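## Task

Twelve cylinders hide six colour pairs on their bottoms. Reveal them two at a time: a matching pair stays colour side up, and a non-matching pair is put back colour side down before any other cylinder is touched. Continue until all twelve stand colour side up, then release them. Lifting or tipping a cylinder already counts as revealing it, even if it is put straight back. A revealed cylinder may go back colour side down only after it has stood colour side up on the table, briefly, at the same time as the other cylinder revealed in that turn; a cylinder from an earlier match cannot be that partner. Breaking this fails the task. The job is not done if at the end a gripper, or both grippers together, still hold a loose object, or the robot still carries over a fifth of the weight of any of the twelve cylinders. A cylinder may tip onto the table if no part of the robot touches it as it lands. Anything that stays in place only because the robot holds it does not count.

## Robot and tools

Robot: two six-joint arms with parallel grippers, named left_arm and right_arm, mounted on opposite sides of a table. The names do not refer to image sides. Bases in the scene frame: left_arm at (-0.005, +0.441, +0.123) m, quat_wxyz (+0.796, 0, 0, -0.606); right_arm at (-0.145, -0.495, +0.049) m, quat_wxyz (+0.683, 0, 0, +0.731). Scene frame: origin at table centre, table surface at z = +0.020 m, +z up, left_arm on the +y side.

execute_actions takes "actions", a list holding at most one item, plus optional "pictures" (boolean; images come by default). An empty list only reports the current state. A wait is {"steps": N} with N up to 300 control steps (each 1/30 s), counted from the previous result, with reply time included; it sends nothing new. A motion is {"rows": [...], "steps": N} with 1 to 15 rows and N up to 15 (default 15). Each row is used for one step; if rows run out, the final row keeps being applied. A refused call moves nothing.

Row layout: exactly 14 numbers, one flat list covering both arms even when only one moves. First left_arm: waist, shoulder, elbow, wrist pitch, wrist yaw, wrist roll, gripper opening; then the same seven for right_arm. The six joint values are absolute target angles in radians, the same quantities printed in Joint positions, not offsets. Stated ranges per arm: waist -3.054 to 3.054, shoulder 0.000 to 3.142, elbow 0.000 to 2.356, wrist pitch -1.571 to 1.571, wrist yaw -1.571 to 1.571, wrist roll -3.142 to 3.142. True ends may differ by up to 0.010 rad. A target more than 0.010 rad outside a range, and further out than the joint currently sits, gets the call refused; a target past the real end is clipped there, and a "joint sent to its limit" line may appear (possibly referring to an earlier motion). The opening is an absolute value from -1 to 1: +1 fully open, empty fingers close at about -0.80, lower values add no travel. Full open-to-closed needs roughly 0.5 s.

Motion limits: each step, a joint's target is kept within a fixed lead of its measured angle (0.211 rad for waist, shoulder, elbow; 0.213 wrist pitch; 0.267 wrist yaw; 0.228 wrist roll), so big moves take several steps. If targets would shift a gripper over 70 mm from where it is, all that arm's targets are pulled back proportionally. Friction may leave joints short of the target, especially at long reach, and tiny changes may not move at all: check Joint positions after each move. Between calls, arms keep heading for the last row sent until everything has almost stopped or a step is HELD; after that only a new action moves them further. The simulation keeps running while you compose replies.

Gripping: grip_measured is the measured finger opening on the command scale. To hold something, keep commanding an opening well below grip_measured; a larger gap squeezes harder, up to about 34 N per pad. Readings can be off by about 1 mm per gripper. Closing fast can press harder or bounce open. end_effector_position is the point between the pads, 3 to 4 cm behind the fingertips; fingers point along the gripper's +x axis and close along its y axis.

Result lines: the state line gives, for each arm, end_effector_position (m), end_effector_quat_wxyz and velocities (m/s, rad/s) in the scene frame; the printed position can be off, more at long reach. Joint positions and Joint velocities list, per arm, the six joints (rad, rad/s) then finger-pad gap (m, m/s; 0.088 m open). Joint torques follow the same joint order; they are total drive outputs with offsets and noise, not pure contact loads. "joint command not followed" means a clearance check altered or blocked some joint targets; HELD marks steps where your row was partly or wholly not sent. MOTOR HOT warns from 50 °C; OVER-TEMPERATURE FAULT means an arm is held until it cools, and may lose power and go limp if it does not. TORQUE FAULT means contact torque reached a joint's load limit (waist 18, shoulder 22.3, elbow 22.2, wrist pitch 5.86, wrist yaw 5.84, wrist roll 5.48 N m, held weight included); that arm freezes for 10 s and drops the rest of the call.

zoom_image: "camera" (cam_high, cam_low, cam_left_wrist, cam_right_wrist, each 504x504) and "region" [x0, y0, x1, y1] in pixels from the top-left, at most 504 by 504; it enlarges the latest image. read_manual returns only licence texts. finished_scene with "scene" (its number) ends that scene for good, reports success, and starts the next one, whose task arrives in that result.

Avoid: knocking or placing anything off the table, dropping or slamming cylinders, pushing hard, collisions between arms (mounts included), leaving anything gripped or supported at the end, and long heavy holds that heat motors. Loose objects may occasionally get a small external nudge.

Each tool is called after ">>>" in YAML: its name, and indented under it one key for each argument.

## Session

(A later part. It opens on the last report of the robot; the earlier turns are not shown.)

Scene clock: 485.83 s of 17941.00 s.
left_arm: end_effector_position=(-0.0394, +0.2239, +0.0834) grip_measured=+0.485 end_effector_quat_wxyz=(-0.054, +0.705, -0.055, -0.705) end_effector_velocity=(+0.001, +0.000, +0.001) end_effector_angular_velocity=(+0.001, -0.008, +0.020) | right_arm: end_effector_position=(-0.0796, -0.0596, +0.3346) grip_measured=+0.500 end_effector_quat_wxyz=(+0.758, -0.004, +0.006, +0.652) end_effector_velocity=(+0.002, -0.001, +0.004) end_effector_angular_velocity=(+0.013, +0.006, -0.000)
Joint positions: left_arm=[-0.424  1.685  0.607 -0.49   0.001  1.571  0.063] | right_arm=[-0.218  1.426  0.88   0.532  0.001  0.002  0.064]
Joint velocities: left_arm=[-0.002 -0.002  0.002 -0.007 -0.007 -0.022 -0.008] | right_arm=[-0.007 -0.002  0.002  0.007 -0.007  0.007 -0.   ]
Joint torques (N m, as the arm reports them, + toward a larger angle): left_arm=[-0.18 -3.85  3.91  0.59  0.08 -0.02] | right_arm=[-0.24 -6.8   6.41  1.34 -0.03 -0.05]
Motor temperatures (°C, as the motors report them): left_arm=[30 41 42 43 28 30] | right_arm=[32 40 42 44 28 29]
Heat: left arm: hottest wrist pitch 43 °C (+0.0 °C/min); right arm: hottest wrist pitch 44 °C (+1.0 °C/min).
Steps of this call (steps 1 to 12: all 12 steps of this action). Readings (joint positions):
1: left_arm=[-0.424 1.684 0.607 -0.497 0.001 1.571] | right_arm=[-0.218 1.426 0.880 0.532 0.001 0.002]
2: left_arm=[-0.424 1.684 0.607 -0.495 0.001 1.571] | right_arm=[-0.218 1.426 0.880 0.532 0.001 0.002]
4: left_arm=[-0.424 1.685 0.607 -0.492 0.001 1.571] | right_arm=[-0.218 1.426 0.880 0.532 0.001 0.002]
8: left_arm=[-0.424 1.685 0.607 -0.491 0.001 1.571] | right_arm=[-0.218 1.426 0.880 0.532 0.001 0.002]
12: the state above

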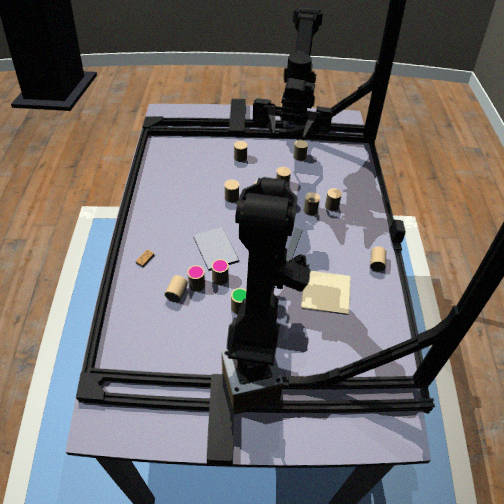

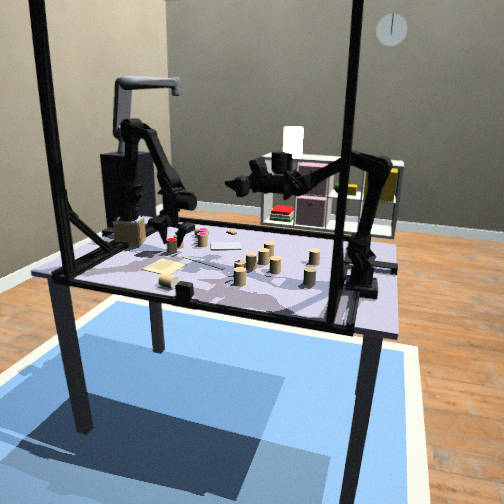

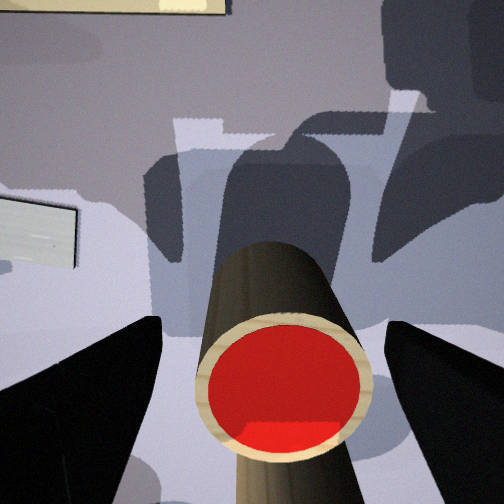

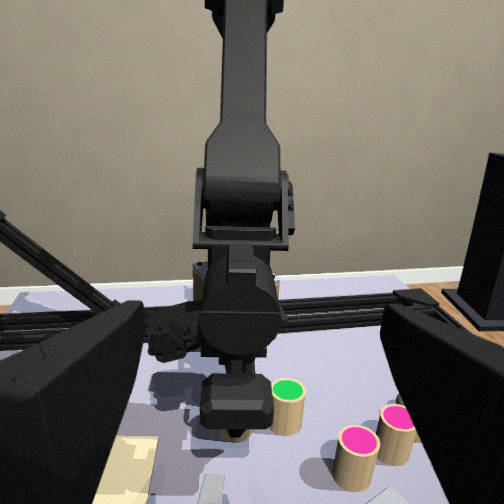

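>>> execute_actions:
  actions:
    - {"rows":[[-0.426,1.693,0.6,-0.485,0,1.571,0.1,-0.22,1.424,0.875,0.53,0,0,0.5],[-0.426,1.693,0.6,-0.485,0,1.571,0.1,-0.22,1.424,0.875,0.53,0,0,0.5],[-0.426,1.693,0.6,-0.485,0,1.571,0.1,-0.22,1.424,0.875,0.53,0,0,0.5],[-0.426,1.693,0.6,-0.485,0,1.571,0.1,-0.22,1.424,0.875,0.53,0,0,0.5],[-0.426,1.693,0.6,-0.485,0,1.571,0,-0.22,1.424,0.875,0.53,0,0,0.5],[-0.426,1.693,0.6,-0.485,0,1.571,-0.3,-0.22,1.424,0.875,0.53,0,0,0.5],[-0.426,1.693,0.6,-0.485,0,1.571,-0.3,-0.22,1.424,0.875,0.53,0,0,0.5],[-0.426,1.693,0.6,-0.485,0,1.571,-0.3,-0.22,1.424,0.875,0.53,0,0,0.5],[-0.426,1.693,0.6,-0.485,0,1.571,-0.3,-0.22,1.424,0.875,0.53,0,0,0.5],[-0.426,1.62,0.652,-0.605,0,1.571,-0.3,-0.22,1.424,0.875,0.53,0,0,0.5],[-0.426,1.62,0.652,-0.605,0,1.571,-0.3,-0.22,1.424,0.875,0.53,0,0,0.5],[-0.426,1.555,0.7,-0.72,0,1.571,-0.3,-0.22,1.424,0.875,0.53,0,0,0.5],[-0.426,1.555,0.7,-0.72,0,1.571,-0.3,-0.22,1.424,0.875,0.53,0,0,0.5],[-0.426,1.45,0.72,-0.72,0,1.571,-0.3,-0.22,1.424,0.875,0.53,0,0,0.5]],"steps":15}
  pictures: false

>>> execute_actions:
  actions:
    - {"rows":[[-0.426,1.2,0.55,0.84,0,1.571,-0.3,-0.22,1.424,0.875,0.53,0,0,0.5]],"steps":15}
  pictures: false

>>> execute_actions:
  actions:
    - {"rows":[[-0.426,1.2,0.42,0.84,0,1.571,-0.3,-0.22,1.424,0.875,0.53,0,0,0.5],[-0.426,1.2,0.42,0.84,0,1.571,-0.3,-0.22,1.424,0.875,0.53,0,0,0.5],[-0.426,1.2,0.42,0.84,0,1.571,-0.3,-0.22,1.424,0.875,0.53,0,0,0.5],[-0.426,1.2,0.42,0.84,0,1.571,-0.3,-0.22,1.424,0.875,0.53,0,0,0.5],[-0.426,1.2,0.42,0.84,0,1.571,-0.3,-0.22,1.424,0.875,0.53,0,0,0.5],[-0.426,1.2,0.42,0.84,0,1.571,-0.3,-0.22,1.424,0.875,0.53,0,0,0.5],[-0.426,1.31,0.47,0.84,0,1.571,-0.3,-0.22,1.424,0.875,0.53,0,0,0.5]],"steps":13}
  pictures: false

>>> execute_actions:
  actions:
    - {"rows":[[-0.426,1.4,0.545,0.86,0,1.571,-0.3,-0.22,1.424,0.875,0.53,0,0,0.5],[-0.426,1.4,0.545,0.86,0,1.571,-0.3,-0.22,1.424,0.875,0.53,0,0,0.5],[-0.426,1.4,0.545,0.86,0,1.571,-0.3,-0.22,1.424,0.875,0.53,0,0,0.5],[-0.426,1.49,0.62,0.876,0,1.571,-0.3,-0.22,1.424,0.875,0.53,0,0,0.5],[-0.426,1.49,0.62,0.876,0,1.571,-0.3,-0.22,1.424,0.875,0.53,0,0,0.5],[-0.426,1.49,0.62,0.876,0,1.571,-0.3,-0.22,1.424,0.875,0.53,0,0,0.5],[-0.426,1.585,0.698,0.892,0,1.571,-0.3,-0.22,1.424,0.875,0.53,0,0,0.5],[-0.426,1.585,0.698,0.892,0,1.571,-0.3,-0.22,1.424,0.875,0.53,0,0,0.5],[-0.426,1.585,0.698,0.892,0,1.571,-0.3,-0.22,1.424,0.875,0.53,0,0,0.5],[-0.426,1.585,0.698,0.892,0,1.571,-0.3,-0.22,1.424,0.875,0.53,0,0,0.5],[-0.426,1.585,0.698,0.892,0,1.571,-0.3,-0.22,1.424,0.875,0.53,0,0,0.5],[-0.426,1.585,0.698,0.892,0,1.571,-0.3,-0.22,1.424,0.875,0.53,0,0,0.15]],"steps":15}
  pictures: false

>>> execute_actions:
  actions:
    - {"rows":[[-0.426,1.585,0.698,0.892,0,1.571,-0.3,-0.22,1.424,0.875,0.53,0,0,0.05],[-0.426,1.585,0.698,0.892,0,1.571,-0.3,-0.22,1.424,0.875,0.53,0,0,0.05],[-0.426,1.585,0.698,0.892,0,1.571,-0.3,-0.22,1.424,0.875,0.53,0,0,0.05],[-0.426,1.585,0.698,0.892,0,1.571,-0.3,-0.22,1.424,0.875,0.53,0,0,-0.3],[-0.426,1.585,0.698,0.892,0,1.571,-0.3,-0.22,1.424,0.875,0.53,0,0,-0.3],[-0.426,1.585,0.698,0.892,0,1.571,-0.3,-0.22,1.424,0.875,0.53,0,0,-0.3],[-0.426,1.585,0.698,0.892,0,1.571,-0.3,-0.22,1.424,0.875,0.53,0,0,-0.3],[-0.426,1.585,0.698,0.892,0,1.571,0.5,-0.22,1.424,0.875,0.53,0,0,-0.3],[-0.426,1.585,0.698,0.892,0,1.571,0.5,-0.22,1.424,0.875,0.53,0,0,-0.3],[-0.426,1.585,0.698,0.892,0,1.571,0.5,-0.22,1.424,0.875,0.53,0,0,-0.3],[-0.426,1.585,0.698,0.892,0,1.571,0.5,-0.22,1.424,0.875,0.53,0,0,-0.3],[-0.426,1.585,0.698,0.892,0,1.571,0.5,-0.22,1.424,0.875,0.53,0,0,-0.3],[-0.426,1.47,0.6,0.872,0,1.571,0.5,-0.22,1.424,0.875,0.53,0,0,-0.3]],"steps":15}
  pictures: false

>>> execute_actions:
  actions:
    - {"rows":[[-0.426,1.31,0.47,0.84,0,1.571,0.5,-0.22,1.424,0.875,0.53,0,0,-0.3],[-0.426,1.31,0.47,0.84,0,1.571,0.5,-0.22,1.424,0.875,0.53,0,0,-0.3],[-0.426,1.25,0.44,0.84,0,1.571,0.5,-0.22,1.424,0.875,0.53,0,0,-0.3],[-0.426,1.22,0.43,0.84,0,1.571,0.5,-0.22,1.424,0.875,0.53,0,0,-0.3],[-0.15,1.25,0.6,-0.83,0,1.571,0.5,0.35,1.4,1.1,-1.144,0,0,-0.3]],"steps":15}
  pictures: false

>>> execute_actions:
  actions:
    - {"rows":[[-0.15,1.28,0.68,-0.83,0,1.571,0.5,0.35,1.4,1.1,-1.144,0,0,-0.3]],"steps":13}
  pictures: false

>>> execute_actions:
  actions:
    - {"rows":[[-0.15,1.491,0.75,-0.83,0,1.571,0.5,0.35,1.589,1.165,-1.144,0,0,-0.3]],"steps":8}
  pictures: false

>>> execute_actions:
  actions:
    - {"rows":[[-0.15,1.555,0.7,-0.72,0,1.571,0.5,0.35,1.615,1.1,-1.055,0,0,-0.3],[-0.15,1.555,0.7,-0.72,0,1.571,0.5,0.35,1.615,1.1,-1.055,0,0,-0.3],[-0.15,1.555,0.7,-0.72,0,1.571,0.5,0.35,1.615,1.1,-1.055,0,0,-0.3],[-0.15,1.62,0.652,-0.605,0,1.571,0.5,0.35,1.645,1.035,-0.96,0,0,-0.3],[-0.15,1.62,0.652,-0.605,0,1.571,0.5,0.35,1.645,1.035,-0.96,0,0,-0.3],[-0.15,1.62,0.652,-0.605,0,1.571,0.5,0.35,1.645,1.035,-0.96,0,0,-0.3],[-0.15,1.665,0.622,-0.53,0,1.571,0.5,0.35,1.665,0.99,-0.895,0,0,-0.3],[-0.15,1.665,0.622,-0.53,0,1.571,0.5,0.35,1.665,0.99,-0.895,0,0,-0.3],[-0.15,1.665,0.622,-0.53,0,1.571,0.5,0.35,1.665,0.99,-0.895,0,0,-0.3],[-0.15,1.693,0.6,-0.485,0,1.571,0.5,0.35,1.679,0.956,-0.854,0,0,-0.3]],"steps":15}

Scene clock: 511.00 s of 17941.00 s.
left_arm: end_effector_position=(-0.0397, +0.2214, +0.1237) grip_measured=+0.022 end_effector_quat_wxyz=(-0.048, +0.704, -0.062, -0.706) end_effector_velocity=(-0.029, -0.164, +0.318) end_effector_angular_velocity=(-1.094, +0.193, +0.004) | right_arm: end_effector_position=(-0.0796, -0.0596, +0.3344) grip_measured=+0.500 end_effector_quat_wxyz=(+0.758, -0.004, +0.006, +0.652) end_effector_velocity=(+0.002, -0.001, -0.002) end_effector_angular_velocity=(-0.008, -0.006, -0.010)
Joint positions: left_arm=[-0.424  1.548  0.676 -0.68   0.001  1.571  0.04 ] | right_arm=[-0.218  1.426  0.879  0.532  0.001  0.002  0.064]
Joint velocities: left_arm=[-0.002 -1.175  0.398 -0.462  0.022 -0.007 -0.001] | right_arm=[-0.002 -0.002 -0.002 -0.007  0.007 -0.007 -0.   ]
Joint torques (N m, as the arm reports them, + toward a larger angle): left_arm=[-0.15 -4.96  6.85  0.53  0.08 -0.03] | right_arm=[-0.22 -6.8   7.07  1.32 -0.06 -0.04]
Motor temperatures (°C, as the motors report them): left_arm=[30 41 40 40 28 30] | right_arm=[32 40 41 44 28 29]
Heat: left arm: hottest shoulder 41 °C (-1.0 °C/min); right arm: hottest wrist pitch 44 °C (+1.0 °C/min).
Steps of this call (steps 1 to 15: the robot went on to your last target; steps 16 to 90: nothing new was sent; then 21.67 s passed at rest; steps 91 to 105: all 15 steps of this action). Readings (joint positions):
91: left_arm=[-0.424 1.685 0.606 -0.490 0.001 1.571] | right_arm=[-0.218 1.426 0.879 0.532 0.001 0.002]
92: left_arm=[-0.424 1.686 0.606 -0.489 0.001 1.571] | right_arm=[-0.218 1.426 0.879 0.532 0.001 0.002]
94: left_arm=[-0.424 1.686 0.606 -0.488 0.001 1.571] | right_arm=[-0.218 1.426 0.879 0.532 0.001 0.002]
98: left_arm=[-0.424 1.687 0.605 -0.487 0.001 1.571] | right_arm=[-0.218 1.426 0.879 0.532 0.001 0.002]
105: the state above

Scene clock: 511.50 s of 17941.00 s.
left_arm: end_effector_position=(-0.0604, +0.0887, +0.2810) grip_measured=+0.022 end_effector_quat_wxyz=(+0.334, +0.564, -0.426, -0.623) end_effector_velocity=(-0.027, -0.160, +0.354) end_effector_angular_velocity=(-1.767, +0.285, -0.006) | right_arm: end_effector_position=(-0.0796, -0.0596, +0.3343) grip_measured=+0.500 end_effector_quat_wxyz=(+0.758, -0.004, +0.006, +0.652) end_effector_velocity=(-0.000, -0.001, -0.002) end_effector_angular_velocity=(-0.011, -0.021, +0.005)
Joint positions: left_arm=[-0.424  1.211  0.556  0.225  0.     1.571  0.04 ] | right_arm=[-0.218  1.426  0.879  0.531  0.001  0.002  0.064]
Joint velocities: left_arm=[-0.002 -0.002 -0.007  1.795  0.007 -0.007 -0.   ] | right_arm=[-0.002 -0.002 -0.002 -0.007 -0.007 -0.022 -0.   ]
Joint torques (N m, as the arm reports them, + toward a larger angle): left_arm=[-0.17 -4.82  6.71  2.24  0.05 -0.08] | right_arm=[-0.14 -6.81  7.13  1.32 -0.05 -0.03]
Motor temperatures (°C, as the motors report them): left_arm=[30 41 40 40 28 30] | right_arm=[32 40 41 44 28 29]
Heat: left arm: hottest shoulder 41 °C (-1.0 °C/min); right arm: hottest wrist pitch 44 °C (+1.0 °C/min).
Steps of this call (steps 1 to 15: all 15 steps of this action). Readings (joint positions):
1: left_arm=[-0.424 1.496 0.666 -0.642 0.000 1.571] | right_arm=[-0.218 1.426 0.879 0.532 0.001 0.002]
2: left_arm=[-0.424 1.434 0.637 -0.560 0.000 1.571] | right_arm=[-0.218 1.426 0.879 0.532 0.001 0.002]
4: left_arm=[-0.424 1.318 0.590 -0.452 0.000 1.571] | right_arm=[-0.218 1.426 0.879 0.532 0.001 0.002]
8: left_arm=[-0.424 1.225 0.564 -0.203 0.000 1.571] | right_arm=[-0.218 1.426 0.879 0.532 0.001 0.002]
15: the state above

Scene clock: 511.93 s of 17941.00 s.
left_arm: end_effector_position=(-0.0634, +0.0694, +0.3356) grip_measured=+0.021 end_effector_quat_wxyz=(+0.455, +0.465, -0.533, -0.541) end_effector_velocity=(-0.004, -0.013, -0.003) end_effector_angular_velocity=(-0.052, +0.030, +0.000) | right_arm: end_effector_position=(-0.0796, -0.0596, +0.3343) grip_measured=+0.500 end_effector_quat_wxyz=(+0.758, -0.004, +0.006, +0.652) end_effector_velocity=(-0.002, +0.001, -0.007) end_effector_angular_velocity=(-0.030, -0.017, +0.020)
Joint positions: left_arm=[-0.424  1.297  0.462  0.818  0.     1.571  0.04 ] | right_arm=[-0.218  1.426  0.879  0.531  0.001  0.002  0.064]
Joint velocities: left_arm=[-0.007  0.115  0.002  0.168 -0.007 -0.022 -0.001] | right_arm=[-0.002  0.002 -0.002 -0.022 -0.022 -0.022 -0.   ]
Joint torques (N m, as the arm reports them, + toward a larger angle): left_arm=[-0.17 -3.66  7.98  2.38  0.04 -0.09] | right_arm=[-0.21 -6.8   7.08  1.36 -0.05 -0.05]
Motor temperatures (°C, as the motors report them): left_arm=[30 41 40 40 28 30] | right_arm=[32 40 41 44 28 29]
Heat: left arm: hottest shoulder 41 °C (-1.0 °C/min); right arm: hottest wrist pitch 44 °C (+1.0 °C/min).
Steps of this call (steps 1 to 13: all 13 steps of this action). Readings (joint positions):
1: left_arm=[-0.424 1.210 0.538 0.299 0.000 1.571] | right_arm=[-0.218 1.426 0.879 0.531 0.001 0.002]
2: left_arm=[-0.424 1.203 0.514 0.367 0.000 1.571] | right_arm=[-0.218 1.426 0.879 0.531 0.001 0.002]
4: left_arm=[-0.424 1.198 0.464 0.478 0.000 1.571] | right_arm=[-0.218 1.426 0.879 0.531 0.001 0.002]
8: left_arm=[-0.424 1.243 0.436 0.718 0.000 1.571] | right_arm=[-0.218 1.426 0.879 0.531 0.001 0.002]
13: the state above

Scene clock: 512.43 s of 17941.00 s.
left_arm: end_effector_position=(-0.0733, +0.0056, +0.3354) grip_measured=+0.020 end_effector_quat_wxyz=(+0.458, +0.462, -0.535, -0.539) end_effector_velocity=(+0.001, -0.009, +0.013) end_effector_angular_velocity=(-0.040, +0.014, +0.010) | right_arm: end_effector_position=(-0.0796, -0.0596, +0.3343) grip_measured=+0.230 end_effector_quat_wxyz=(+0.758, -0.004, +0.006, +0.652) end_effector_velocity=(-0.002, -0.000, -0.002) end_effector_angular_velocity=(-0.008, -0.006, +0.010)
Joint positions: left_arm=[-0.424  1.578  0.683  0.886  0.     1.571  0.04 ] | right_arm=[-0.218  1.426  0.879  0.531  0.     0.002  0.05 ]
Joint velocities: left_arm=[ 0.002  0.022  0.042  0.022 -0.007 -0.007 -0.   ] | right_arm=[ 0.002 -0.002 -0.002 -0.007 -0.007 -0.007 -0.045]
Joint torques (N m, as the arm reports them, + toward a larger angle): left_arm=[-0.19 -5.31  8.07  2.37  0.03 -0.08] | right_arm=[-0.18 -6.81  7.1   1.38 -0.04 -0.06]
Motor temperatures (°C, as the motors report them): left_arm=[30 41 40 40 28 30] | right_arm=[32 40 41 44 28 29]
Heat: left arm: hottest shoulder 41 °C (-1.0 °C/min); right arm: hottest wrist pitch 44 °C (+1.0 °C/min).
Steps of this call (steps 1 to 15: all 15 steps of this action). Readings (joint positions):
1: left_arm=[-0.424 1.314 0.471 0.827 0.000 1.571] | right_arm=[-0.218 1.426 0.879 0.531 0.001 0.002]
2: left_arm=[-0.424 1.338 0.489 0.838 0.000 1.571] | right_arm=[-0.218 1.426 0.879 0.531 0.001 0.002]
4: left_arm=[-0.424 1.388 0.529 0.850 0.000 1.571] | right_arm=[-0.218 1.426 0.879 0.531 0.001 0.002]
8: left_arm=[-0.424 1.508 0.631 0.878 0.000 1.571] | right_arm=[-0.218 1.426 0.879 0.531 0.001 0.002]
15: the state above

Scene clock: 512.93 s of 17941.00 s.
left_arm: end_effector_position=(-0.0712, +0.0192, +0.3382) grip_measured=+0.492 end_effector_quat_wxyz=(+0.459, +0.461, -0.536, -0.538) end_effector_velocity=(+0.023, +0.149, +0.028) end_effector_angular_velocity=(-0.076, +0.004, +0.005) | right_arm: end_effector_position=(-0.0796, -0.0596, +0.3340) grip_measured=+0.003 end_effector_quat_wxyz=(+0.758, -0.005, +0.007, +0.652) end_effector_velocity=(-0.000, -0.001, -0.005) end_effector_angular_velocity=(-0.023, -0.004, +0.005)
Joint positions: left_arm=[-0.424  1.519  0.636  0.879  0.     1.571  0.063] | right_arm=[-0.218  1.426  0.879  0.53   0.     0.002  0.039]
Joint velocities: left_arm=[-0.002 -0.628 -0.53  -0.022 -0.007  0.007 -0.009] | right_arm=[-0.002 -0.002 -0.002 -0.022 -0.007 -0.007 -0.   ]
Joint torques (N m, as the arm reports them, + toward a larger angle): left_arm=[-0.17 -5.52  7.49  1.97  0.03 -0.1 ] | right_arm=[-0.17 -6.8   7.02  1.47 -0.02 -0.03]
Motor temperatures (°C, as the motors report them): left_arm=[30 41 40 40 28 30] | right_arm=[32 40 41 44 28 29]
Heat: left arm: hottest shoulder 41 °C (-1.0 °C/min); right arm: hottest wrist pitch 44 °C (+1.0 °C/min).
Steps of this call (steps 1 to 15: all 15 steps of this action). Readings (joint positions):
1: left_arm=[-0.424 1.578 0.684 0.887 0.000 1.571] | right_arm=[-0.218 1.426 0.879 0.531 0.001 0.002]
2: left_arm=[-0.424 1.579 0.686 0.888 0.000 1.571] | right_arm=[-0.218 1.426 0.879 0.531 0.000 0.002]
4: left_arm=[-0.424 1.579 0.687 0.888 0.000 1.571] | right_arm=[-0.218 1.426 0.879 0.531 0.000 0.002]
8: left_arm=[-0.424 1.579 0.688 0.889 0.000 1.571] | right_arm=[-0.218 1.426 0.879 0.531 0.000 0.002]
15: the state above

Scene clock: 513.43 s of 17941.00 s.
left_arm: end_effector_position=(+0.0364, +0.0793, +0.2786) grip_measured=+0.500 end_effector_quat_wxyz=(+0.407, +0.622, -0.338, -0.577) end_effector_velocity=(-0.017, +0.179, -0.365) end_effector_angular_velocity=(+1.846, +0.216, +0.017) | right_arm: end_effector_position=(-0.2786, -0.0790, +0.3246) grip_measured=+0.003 end_effector_quat_wxyz=(+0.583, -0.125, +0.092, +0.797) end_effector_velocity=(-0.552, -0.306, -0.359) end_effector_angular_velocity=(-1.782, -0.562, +1.450)
Joint positions: left_arm=[-0.155  1.253  0.595  0.2   -0.002  1.571  0.063] | right_arm=[0.242 1.411 1.085 0.015 0.002 0.002 0.039]
Joint velocities: left_arm=[ 0.007  0.002 -0.002 -1.853 -0.007 -0.007 -0.   ] | right_arm=[ 1.399 -0.002  0.115 -1.985 -0.051 -0.007 -0.   ]
Joint torques (N m, as the arm reports them, + toward a larger angle): left_arm=[ 0.36 -4.3   7.92  1.97  0.13 -0.1 ] | right_arm=[-0.26 -7.89  8.27  1.14 -0.04 -0.02]
Motor temperatures (°C, as the motors report them): left_arm=[30 41 40 40 28 30] | right_arm=[32 40 41 44 28 29]
Heat: left arm: hottest shoulder 41 °C (-1.0 °C/min); right arm: hottest wrist pitch 44 °C (+1.0 °C/min).
Steps of this call (steps 1 to 15: all 15 steps of this action). Readings (joint positions):
1: left_arm=[-0.424 1.479 0.605 0.871 0.000 1.571] | right_arm=[-0.218 1.426 0.879 0.530 0.000 0.002]
2: left_arm=[-0.424 1.431 0.566 0.859 0.000 1.571] | right_arm=[-0.218 1.426 0.879 0.530 0.000 0.002]
4: left_arm=[-0.424 1.329 0.494 0.849 0.000 1.571] | right_arm=[-0.218 1.426 0.879 0.530 0.000 0.002]
8: left_arm=[-0.248 1.269 0.565 0.637 0.003 1.571] | right_arm=[-0.099 1.426 0.984 0.360 0.009 0.002]
15: the state above

Scene clock: 513.87 s of 17941.00 s.
left_arm: end_effector_position=(+0.0246, +0.1864, +0.1855) grip_measured=+0.500 end_effector_quat_wxyz=(+0.167, +0.703, -0.086, -0.686) end_effector_velocity=(-0.047, +0.385, -0.146) end_effector_angular_velocity=(+1.883, +0.231, +0.002) | right_arm: end_effector_position=(-0.2770, -0.2001, +0.1950) grip_measured=+0.003 end_effector_quat_wxyz=(+0.460, -0.447, +0.292, +0.709) end_effector_velocity=(+0.148, -0.334, -0.174) end_effector_angular_velocity=(-1.695, -0.749, +0.007)
Joint positions: left_arm=[-0.153  1.276  0.672 -0.607 -0.002  1.571  0.063] | right_arm=[ 0.35   1.411  1.087 -0.802 -0.002  0.002  0.039]
Joint velocities: left_arm=[-0.002 -0.002 -0.002 -1.897  0.007 -0.007 -0.   ] | right_arm=[-0.002 -0.002 -0.002 -1.853 -0.007 -0.007 -0.   ]
Joint torques (N m, as the arm reports them, + toward a larger angle): left_arm=[ 0.23 -3.29  7.67  0.89  0.16 -0.08] | right_arm=[-0.06 -7.13  8.46  0.67  0.03 -0.07]
Motor temperatures (°C, as the motors report them): left_arm=[30 41 40 40 28 30] | right_arm=[32 40 41 44 28 29]
Heat: left arm: hottest shoulder 41 °C (-1.0 °C/min); right arm: hottest wrist pitch 44 °C (+1.0 °C/min).
Steps of this call (steps 1 to 13: all 13 steps of this action). Readings (joint positions):
1: left_arm=[-0.155 1.256 0.606 0.131 -0.002 1.571] | right_arm=[0.285 1.411 1.087 -0.049 -0.003 0.002]
2: left_arm=[-0.154 1.264 0.622 0.068 -0.002 1.571] | right_arm=[0.317 1.411 1.087 -0.112 -0.007 0.002]
4: left_arm=[-0.153 1.273 0.652 -0.050 -0.002 1.571] | right_arm=[0.347 1.411 1.087 -0.239 -0.007 0.002]
8: left_arm=[-0.153 1.274 0.672 -0.295 -0.002 1.571] | right_arm=[0.350 1.411 1.087 -0.489 -0.002 0.002]
13: the state above

Scene clock: 514.13 s of 17941.00 s.
left_arm: end_effector_position=(+0.0203, +0.2242, +0.1489) grip_measured=+0.500 end_effector_quat_wxyz=(+0.043, +0.707, +0.040, -0.705) end_effector_velocity=(+0.005, -0.010, +0.011) end_effector_angular_velocity=(+0.039, -0.018, +0.010) | right_arm: end_effector_position=(-0.2573, -0.2444, +0.1494) grip_measured=+0.003 end_effector_quat_wxyz=(+0.389, -0.587, +0.383, +0.598) end_effector_velocity=(+0.018, -0.041, +0.003) end_effector_angular_velocity=(-0.210, -0.086, +0.005)
Joint positions: left_arm=[-0.152  1.481  0.733 -0.818 -0.002  1.571  0.064] | right_arm=[ 0.35   1.584  1.148 -1.118 -0.002  0.002  0.039]
Joint velocities: left_arm=[ 0.002  0.051  0.095 -0.081 -0.022 -0.007 -0.   ] | right_arm=[-0.002  0.017  0.032 -0.242 -0.007 -0.007 -0.   ]
Joint torques (N m, as the arm reports them, + toward a larger angle): left_arm=[ 0.24 -3.72  6.9   0.32  0.15 -0.04] | right_arm=[ 0.04 -6.18  7.79 -0.13  0.03 -0.05]
Motor temperatures (°C, as the motors report them): left_arm=[30 41 40 40 28 30] | right_arm=[32 40 41 44 28 29]
Heat: left arm: hottest shoulder 41 °C (-1.0 °C/min); right arm: hottest wrist pitch 44 °C (+1.0 °C/min).
Steps of this call (steps 1 to 8: all 8 steps of this action). Readings (joint positions):
1: left_arm=[-0.153 1.303 0.683 -0.678 -0.002 1.571] | right_arm=[0.350 1.434 1.099 -0.876 -0.002 0.002]
2: left_arm=[-0.153 1.349 0.703 -0.726 -0.002 1.571] | right_arm=[0.350 1.465 1.120 -0.935 -0.002 0.002]
4: left_arm=[-0.152 1.439 0.727 -0.772 -0.002 1.571] | right_arm=[0.350 1.534 1.147 -1.035 -0.002 0.002]
8: the state above

Scene clock: 514.63 s of 17941.00 s.
left_arm: end_effector_position=(+0.0203, +0.2246, +0.0833) grip_measured=+0.500 end_effector_quat_wxyz=(+0.039, +0.707, +0.043, -0.705) end_effector_velocity=(+0.001, -0.001, -0.015) end_effector_angular_velocity=(-0.026, -0.010, +0.005) | right_arm: end_effector_position=(-0.2560, -0.2474, +0.0836) grip_measured=+0.003 end_effector_quat_wxyz=(+0.385, -0.592, +0.387, +0.593) end_effector_velocity=(-0.003, +0.006, -0.012) end_effector_angular_velocity=(+0.048, +0.030, +0.005)
Joint positions: left_arm=[-0.152  1.685  0.606 -0.498 -0.002  1.571  0.064] | right_arm=[ 0.35   1.67   0.964 -0.865 -0.002  0.002  0.039]
Joint velocities: left_arm=[-0.002  0.042 -0.042  0.11  -0.007 -0.007 -0.   ] | right_arm=[-0.002  0.002 -0.051  0.11  -0.007 -0.007 -0.   ]
Joint torques (N m, as the arm reports them, + toward a larger angle): left_arm=[ 0.23 -4.09  4.08  0.65  0.16 -0.03] | right_arm=[ 0.04 -5.75  5.36  0.32  0.04 -0.02]
Motor temperatures (°C, as the motors report them): left_arm=[30 41 40 40 28 30] | right_arm=[32 40 41 44 28 29]
Heat: left arm: hottest shoulder 41 °C (-1.0 °C/min); right arm: hottest wrist pitch 44 °C (+1.0 °C/min).
Steps of this call (steps 1 to 15: all 15 steps of this action). Readings (joint positions):
1: left_arm=[-0.152 1.490 0.732 -0.806 -0.002 1.571] | right_arm=[0.350 1.585 1.145 -1.115 -0.002 0.002]
2: left_arm=[-0.152 1.502 0.728 -0.771 -0.002 1.571] | right_arm=[0.350 1.585 1.137 -1.093 -0.002 0.002]
4: left_arm=[-0.152 1.540 0.712 -0.720 -0.002 1.571] | right_arm=[0.350 1.597 1.115 -1.052 -0.002 0.002]
8: left_arm=[-0.152 1.622 0.653 -0.594 -0.002 1.571] | right_arm=[0.350 1.636 1.036 -0.948 -0.002 0.002]
15: the state above

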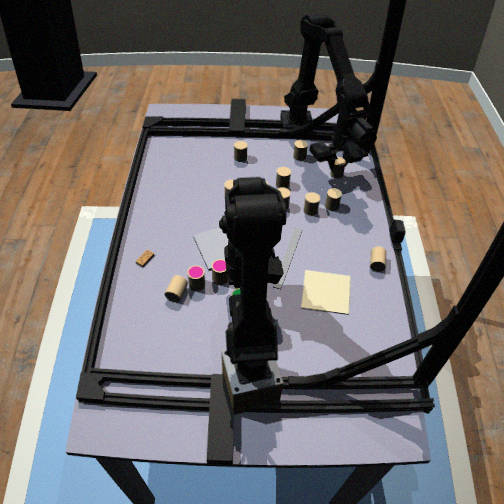

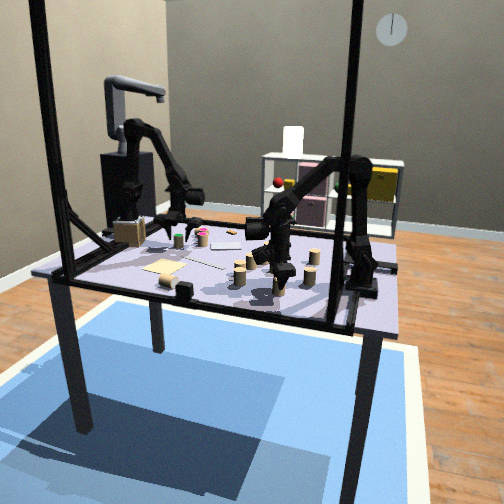

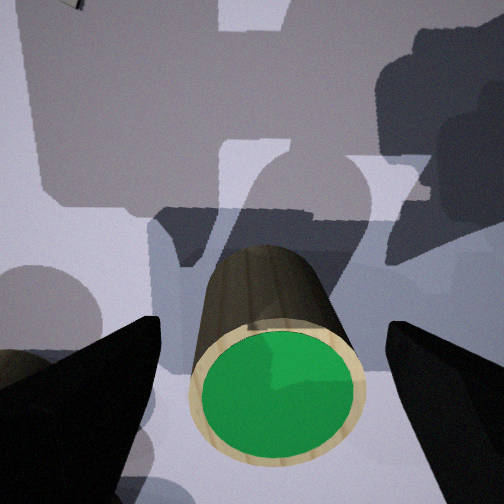

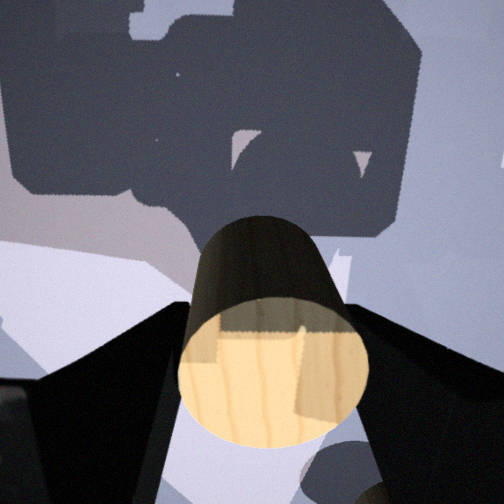

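>>> execute_actions:
  actions: []

Scene clock: 529.53 s of 17941.00 s.
left_arm: end_effector_position=(+0.0204, +0.2235, +0.0824) grip_measured=+0.500 end_effector_quat_wxyz=(+0.042, +0.706, +0.041, -0.705) end_effector_velocity=(+0.001, -0.001, +0.000) end_effector_angular_velocity=(-0.006, -0.008, +0.020) | right_arm: end_effector_position=(-0.2564, -0.2462, +0.0826) grip_measured=+0.003 end_effector_quat_wxyz=(+0.386, -0.591, +0.386, +0.594) end_effector_velocity=(+0.002, -0.002, +0.000) end_effector_angular_velocity=(-0.010, +0.004, -0.015)
Joint positions: left_arm=[-0.152  1.688  0.604 -0.487 -0.002  1.571  0.064] | right_arm=[ 0.35   1.672  0.962 -0.856 -0.002  0.002  0.039]
Joint velocities: left_arm=[-0.002 -0.002 -0.002  0.007 -0.007 -0.022 -0.   ] | right_arm=[-0.007 -0.002 -0.002 -0.007 -0.007  0.007 -0.   ]
Joint torques (N m, as the arm reports them, + toward a larger angle): left_arm=[ 0.16 -3.98  3.89  0.57  0.14 -0.04] | right_arm=[-0.04 -5.89  5.04  0.23  0.04 -0.05]
Motor temperatures (°C, as the motors report them): left_arm=[30 41 39 39 28 30] | right_arm=[32 40 40 42 28 29]
Heat: left arm: hottest shoulder 41 °C (-1.0 °C/min); right arm: hottest wrist pitch 42 °C (+0.0 °C/min).
Steps of this call (steps 1 to 30: the robot went on to your last target; steps 31 to 447: nothing new was sent). Readings (joint positions):
1: left_arm=[-0.152 1.686 0.605 -0.494 -0.002 1.571] | right_arm=[0.350 1.671 0.963 -0.862 -0.002 0.002]
2: left_arm=[-0.152 1.686 0.605 -0.491 -0.002 1.571] | right_arm=[0.350 1.671 0.963 -0.860 -0.002 0.002]
4: left_arm=[-0.152 1.686 0.605 -0.489 -0.002 1.571] | right_arm=[0.350 1.671 0.963 -0.857 -0.002 0.002]
8: left_arm=[-0.152 1.687 0.605 -0.488 -0.002 1.571] | right_arm=[0.350 1.671 0.963 -0.856 -0.002 0.002]
447: the state above
All arms were judged still, so your last target was given up. Only a new action makes them travel on or press farther. Fingers that are still opening or closing keep moving.

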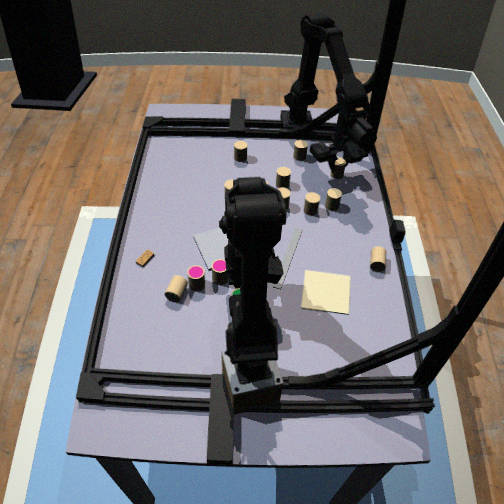

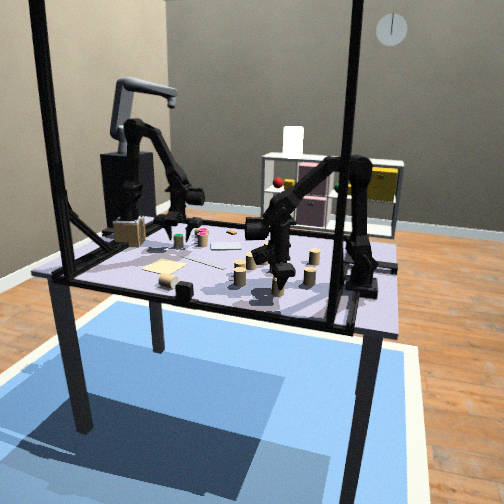

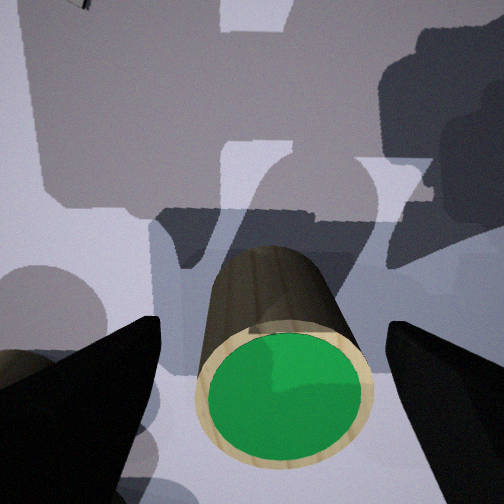

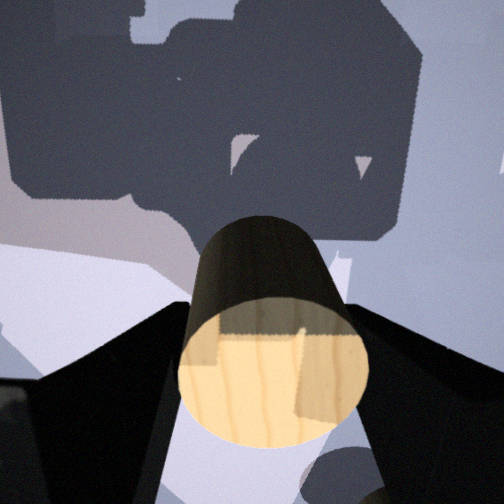

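>>> execute_actions:
  actions:
    - {"rows":[[-0.15,1.693,0.6,-0.485,0,1.571,0.1,0.35,1.679,0.956,-0.854,0,0,0.45],[-0.15,1.693,0.6,-0.485,0,1.571,0.1,0.35,1.679,0.956,-0.854,0,0,0.45],[-0.15,1.693,0.6,-0.485,0,1.571,0.1,0.35,1.679,0.956,-0.854,0,0,0.45],[-0.15,1.693,0.6,-0.485,0,1.571,0.1,0.35,1.679,0.956,-0.854,0,0,0.45],[-0.15,1.693,0.6,-0.485,0,1.571,0,0.35,1.679,0.956,-0.854,0,0,0.45],[-0.15,1.693,0.6,-0.485,0,1.571,-0.3,0.35,1.679,0.956,-0.854,0,0,0.45],[-0.15,1.693,0.6,-0.485,0,1.571,-0.3,0.35,1.645,1.035,-0.96,0,0,0.45],[-0.15,1.693,0.6,-0.485,0,1.571,-0.3,0.35,1.645,1.035,-0.96,0,0,0.45],[-0.15,1.693,0.6,-0.485,0,1.571,-0.3,0.35,1.615,1.1,-1.055,0,0,0.45],[-0.15,1.62,0.652,-0.605,0,1.571,-0.3,0.35,1.615,1.1,-1.055,0,0,0.45],[-0.15,1.62,0.652,-0.605,0,1.571,-0.3,0.35,1.589,1.165,-1.144,0,0,0.45],[-0.15,1.555,0.7,-0.72,0,1.571,-0.3,0.35,1.589,1.165,-1.144,0,0,0.45],[-0.15,1.555,0.7,-0.72,0,1.571,-0.3,0.35,1.45,1.15,-1.0,0,0,0.5],[-0.15,1.45,0.72,-0.72,0,1.571,-0.3,0.35,1.45,1.15,-1.0,0,0,0.5],[-0.15,1.45,0.72,-0.72,0,1.571,-0.3,0.35,1.45,1.15,-1.0,0,0,0.5]]}
  pictures: false

>>> execute_actions:
  actions:
    - {"rows":[[-0.426,1.2,0.55,0.84,0,1.571,-0.3,-0.22,1.35,1.1,0.53,0,0,0.5]]}
  pictures: false

>>> execute_actions:
  actions:
    - {"rows":[[-0.426,1.2,0.55,0.84,0,1.571,-0.3,-0.22,1.35,1.1,0.53,0,0,0.5],[-0.426,1.2,0.55,0.84,0,1.571,-0.3,-0.22,1.35,1.1,0.53,0,0,0.5],[-0.426,1.2,0.42,0.84,0,1.571,-0.3,-0.22,1.424,0.877,0.533,0,0,0.5],[-0.426,1.2,0.42,0.84,0,1.571,-0.3,-0.22,1.424,0.877,0.533,0,0,0.5],[-0.426,1.2,0.42,0.84,0,1.571,-0.3,-0.22,1.424,0.877,0.533,0,0,0.5],[-0.426,1.2,0.42,0.84,0,1.571,-0.3,-0.22,1.424,0.877,0.533,0,0,0.5],[-0.426,1.2,0.42,0.84,0,1.571,-0.3,-0.22,1.424,0.877,0.533,0,0,0.5],[-0.426,1.2,0.42,0.84,0,1.571,-0.3,-0.22,1.424,0.877,0.533,0,0,0.5],[-0.426,1.31,0.47,0.84,0,1.571,-0.3,-0.22,1.424,0.877,0.533,0,0,0.5]]}

Scene clock: 540.43 s of 17941.00 s.
left_arm: end_effector_position=(+0.0209, +0.2201, +0.1239) grip_measured=+0.022 end_effector_quat_wxyz=(+0.049, +0.707, +0.034, -0.705) end_effector_velocity=(+0.021, -0.173, +0.323) end_effector_angular_velocity=(-1.141, -0.143, +0.005) | right_arm: end_effector_position=(-0.2631, -0.2313, +0.1594) grip_measured=+0.480 end_effector_quat_wxyz=(+0.412, -0.548, +0.358, +0.634) end_effector_velocity=(-0.054, +0.121, +0.399) end_effector_angular_velocity=(+1.535, +0.689, +0.006)
Joint positions: left_arm=[-0.152  1.547  0.677 -0.68  -0.002  1.571  0.04 ] | right_arm=[ 0.35   1.529  1.126 -1.024 -0.002  0.002  0.062]
Joint velocities: left_arm=[-0.002 -1.189  0.408 -0.447 -0.007 -0.007 -0.   ] | right_arm=[-0.002 -1.096  0.344  0.242 -0.007 -0.007  0.012]
Joint torques (N m, as the arm reports them, + toward a larger angle): left_arm=[ 0.14 -5.03  6.85  0.5   0.14 -0.04] | right_arm=[-0.02 -6.26  6.36  0.32  0.02 -0.04]
Motor temperatures (°C, as the motors report them): left_arm=[30 41 39 38 28 30] | right_arm=[32 40 40 41 28 29]
Heat: left arm: hottest shoulder 41 °C (-2.0 °C/min); right arm: hottest wrist pitch 41 °C (-3.0 °C/min).
Steps of this call (steps 1 to 312: nothing new was sent; steps 313 to 327: all 15 steps of this action). Readings (joint positions):
313: left_arm=[-0.152 1.689 0.604 -0.487 -0.002 1.571] | right_arm=[0.350 1.673 0.961 -0.855 -0.002 0.002]
314: left_arm=[-0.152 1.689 0.604 -0.487 -0.002 1.571] | right_arm=[0.350 1.673 0.961 -0.855 -0.002 0.002]
316: left_arm=[-0.152 1.689 0.604 -0.487 -0.002 1.571] | right_arm=[0.350 1.673 0.961 -0.855 -0.002 0.002]
320: left_arm=[-0.152 1.689 0.604 -0.487 -0.002 1.571] | right_arm=[0.350 1.673 0.984 -0.908 -0.002 0.002]
327: the state above

Scene clock: 540.93 s of 17941.00 s.
left_arm: end_effector_position=(-0.0602, +0.0876, +0.2835) grip_measured=+0.021 end_effector_quat_wxyz=(+0.338, +0.561, -0.430, -0.621) end_effector_velocity=(-0.028, -0.157, +0.365) end_effector_angular_velocity=(-1.807, +0.283, -0.003) | right_arm: end_effector_position=(-0.0828, -0.0816, +0.3180) grip_measured=+0.500 end_effector_quat_wxyz=(+0.743, -0.135, +0.156, +0.637) end_effector_velocity=(+0.021, +0.158, +0.382) end_effector_angular_velocity=(+1.863, -0.271, +0.029)
Joint positions: left_arm=[-0.423  1.211  0.556  0.236  0.001  1.571  0.04 ] | right_arm=[-0.217  1.367  1.108 -0.158  0.004 -0.     0.063]
Joint velocities: left_arm=[-0.012 -0.012 -0.007  1.824 -0.007 -0.007 -0.   ] | right_arm=[-0.007 -0.027  0.002  1.853 -0.037 -0.007 -0.   ]
Joint torques (N m, as the arm reports them, + toward a larger angle): left_arm=[-0.2  -4.81  6.76  2.26  0.02 -0.07] | right_arm=[-0.01 -8.21  6.89  1.56 -0.17  0.  ]
Motor temperatures (°C, as the motors report them): left_arm=[30 41 39 38 28 30] | right_arm=[32 40 40 41 28 29]
Heat: left arm: hottest shoulder 41 °C (-2.0 °C/min); right arm: hottest wrist pitch 41 °C (-3.0 °C/min).
Steps of this call (steps 1 to 15: all 15 steps of this action). Readings (joint positions):
1: left_arm=[-0.173 1.493 0.664 -0.635 -0.013 1.571] | right_arm=[0.337 1.487 1.131 -0.989 -0.012 0.001]
2: left_arm=[-0.231 1.431 0.636 -0.555 -0.015 1.571] | right_arm=[0.294 1.449 1.127 -0.927 -0.015 0.000]
4: left_arm=[-0.346 1.316 0.591 -0.445 -0.000 1.571] | right_arm=[0.183 1.398 1.127 -0.814 -0.006 0.001]
8: left_arm=[-0.415 1.224 0.565 -0.193 0.002 1.571] | right_arm=[-0.040 1.369 1.121 -0.589 -0.003 0.000]
15: the state above

Scene clock: 541.43 s of 17941.00 s.
left_arm: end_effector_position=(-0.0635, +0.0690, +0.3356) grip_measured=+0.021 end_effector_quat_wxyz=(+0.456, +0.464, -0.534, -0.541) end_effector_velocity=(-0.002, -0.014, -0.031) end_effector_angular_velocity=(+0.057, -0.001, +0.005) | right_arm: end_effector_position=(-0.0794, -0.0597, +0.3302) grip_measured=+0.500 end_effector_quat_wxyz=(+0.759, -0.010, +0.011, +0.651) end_effector_velocity=(-0.002, -0.001, +0.025) end_effector_angular_velocity=(+0.103, -0.022, +0.020)
Joint positions: left_arm=[-0.424  1.301  0.461  0.825  0.001  1.571  0.04 ] | right_arm=[-0.218  1.427  0.877  0.521  0.003 -0.     0.063]
Joint velocities: left_arm=[-0.002  0.134 -0.002  0.081 -0.007 -0.007 -0.   ] | right_arm=[-0.002 -0.012 -0.002  0.095 -0.022 -0.007 -0.   ]
Joint torques (N m, as the arm reports them, + toward a larger angle): left_arm=[-0.23 -4.28  7.98  2.54  0.   -0.1 ] | right_arm=[-0.24 -6.95  7.65  1.39 -0.1   0.01]
Motor temperatures (°C, as the motors report them): left_arm=[30 41 39 38 28 30] | right_arm=[32 40 40 41 28 29]
Heat: left arm: hottest shoulder 41 °C (-2.0 °C/min); right arm: hottest wrist pitch 41 °C (-3.0 °C/min).
Steps of this call (steps 1 to 15: all 15 steps of this action). Readings (joint positions):
1: left_arm=[-0.423 1.211 0.556 0.297 0.001 1.571] | right_arm=[-0.217 1.366 1.108 -0.095 0.003 -0.000]
2: left_arm=[-0.424 1.210 0.556 0.358 0.001 1.571] | right_arm=[-0.217 1.365 1.108 -0.033 0.003 -0.000]
4: left_arm=[-0.424 1.202 0.512 0.500 0.001 1.571] | right_arm=[-0.217 1.366 1.051 0.112 0.003 -0.000]
8: left_arm=[-0.424 1.204 0.430 0.719 0.001 1.571] | right_arm=[-0.217 1.411 0.907 0.337 0.003 -0.000]
15: the state above

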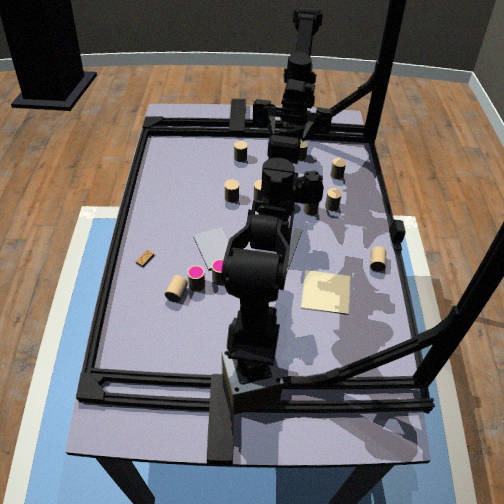

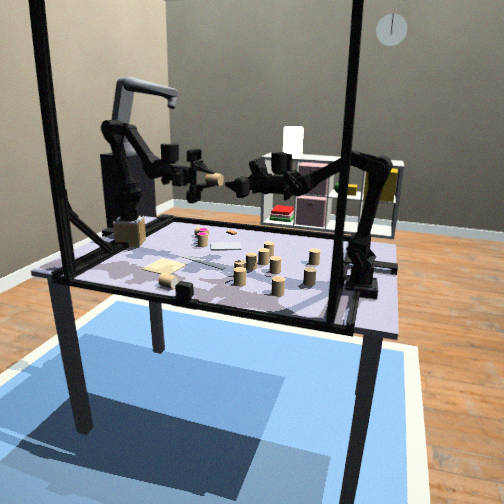

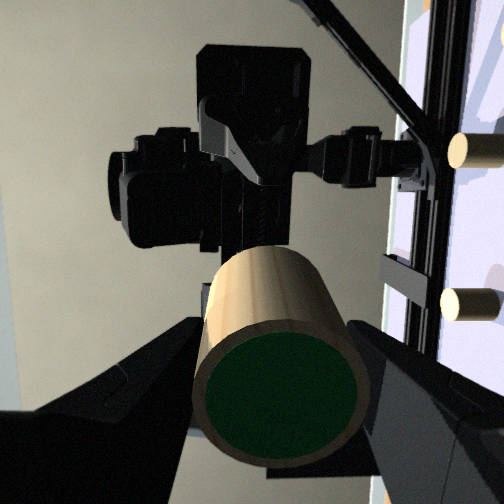

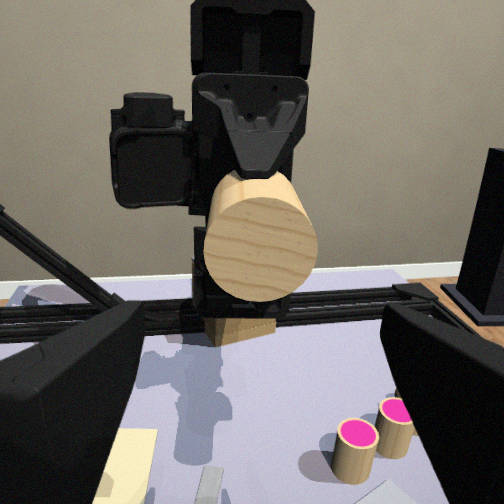

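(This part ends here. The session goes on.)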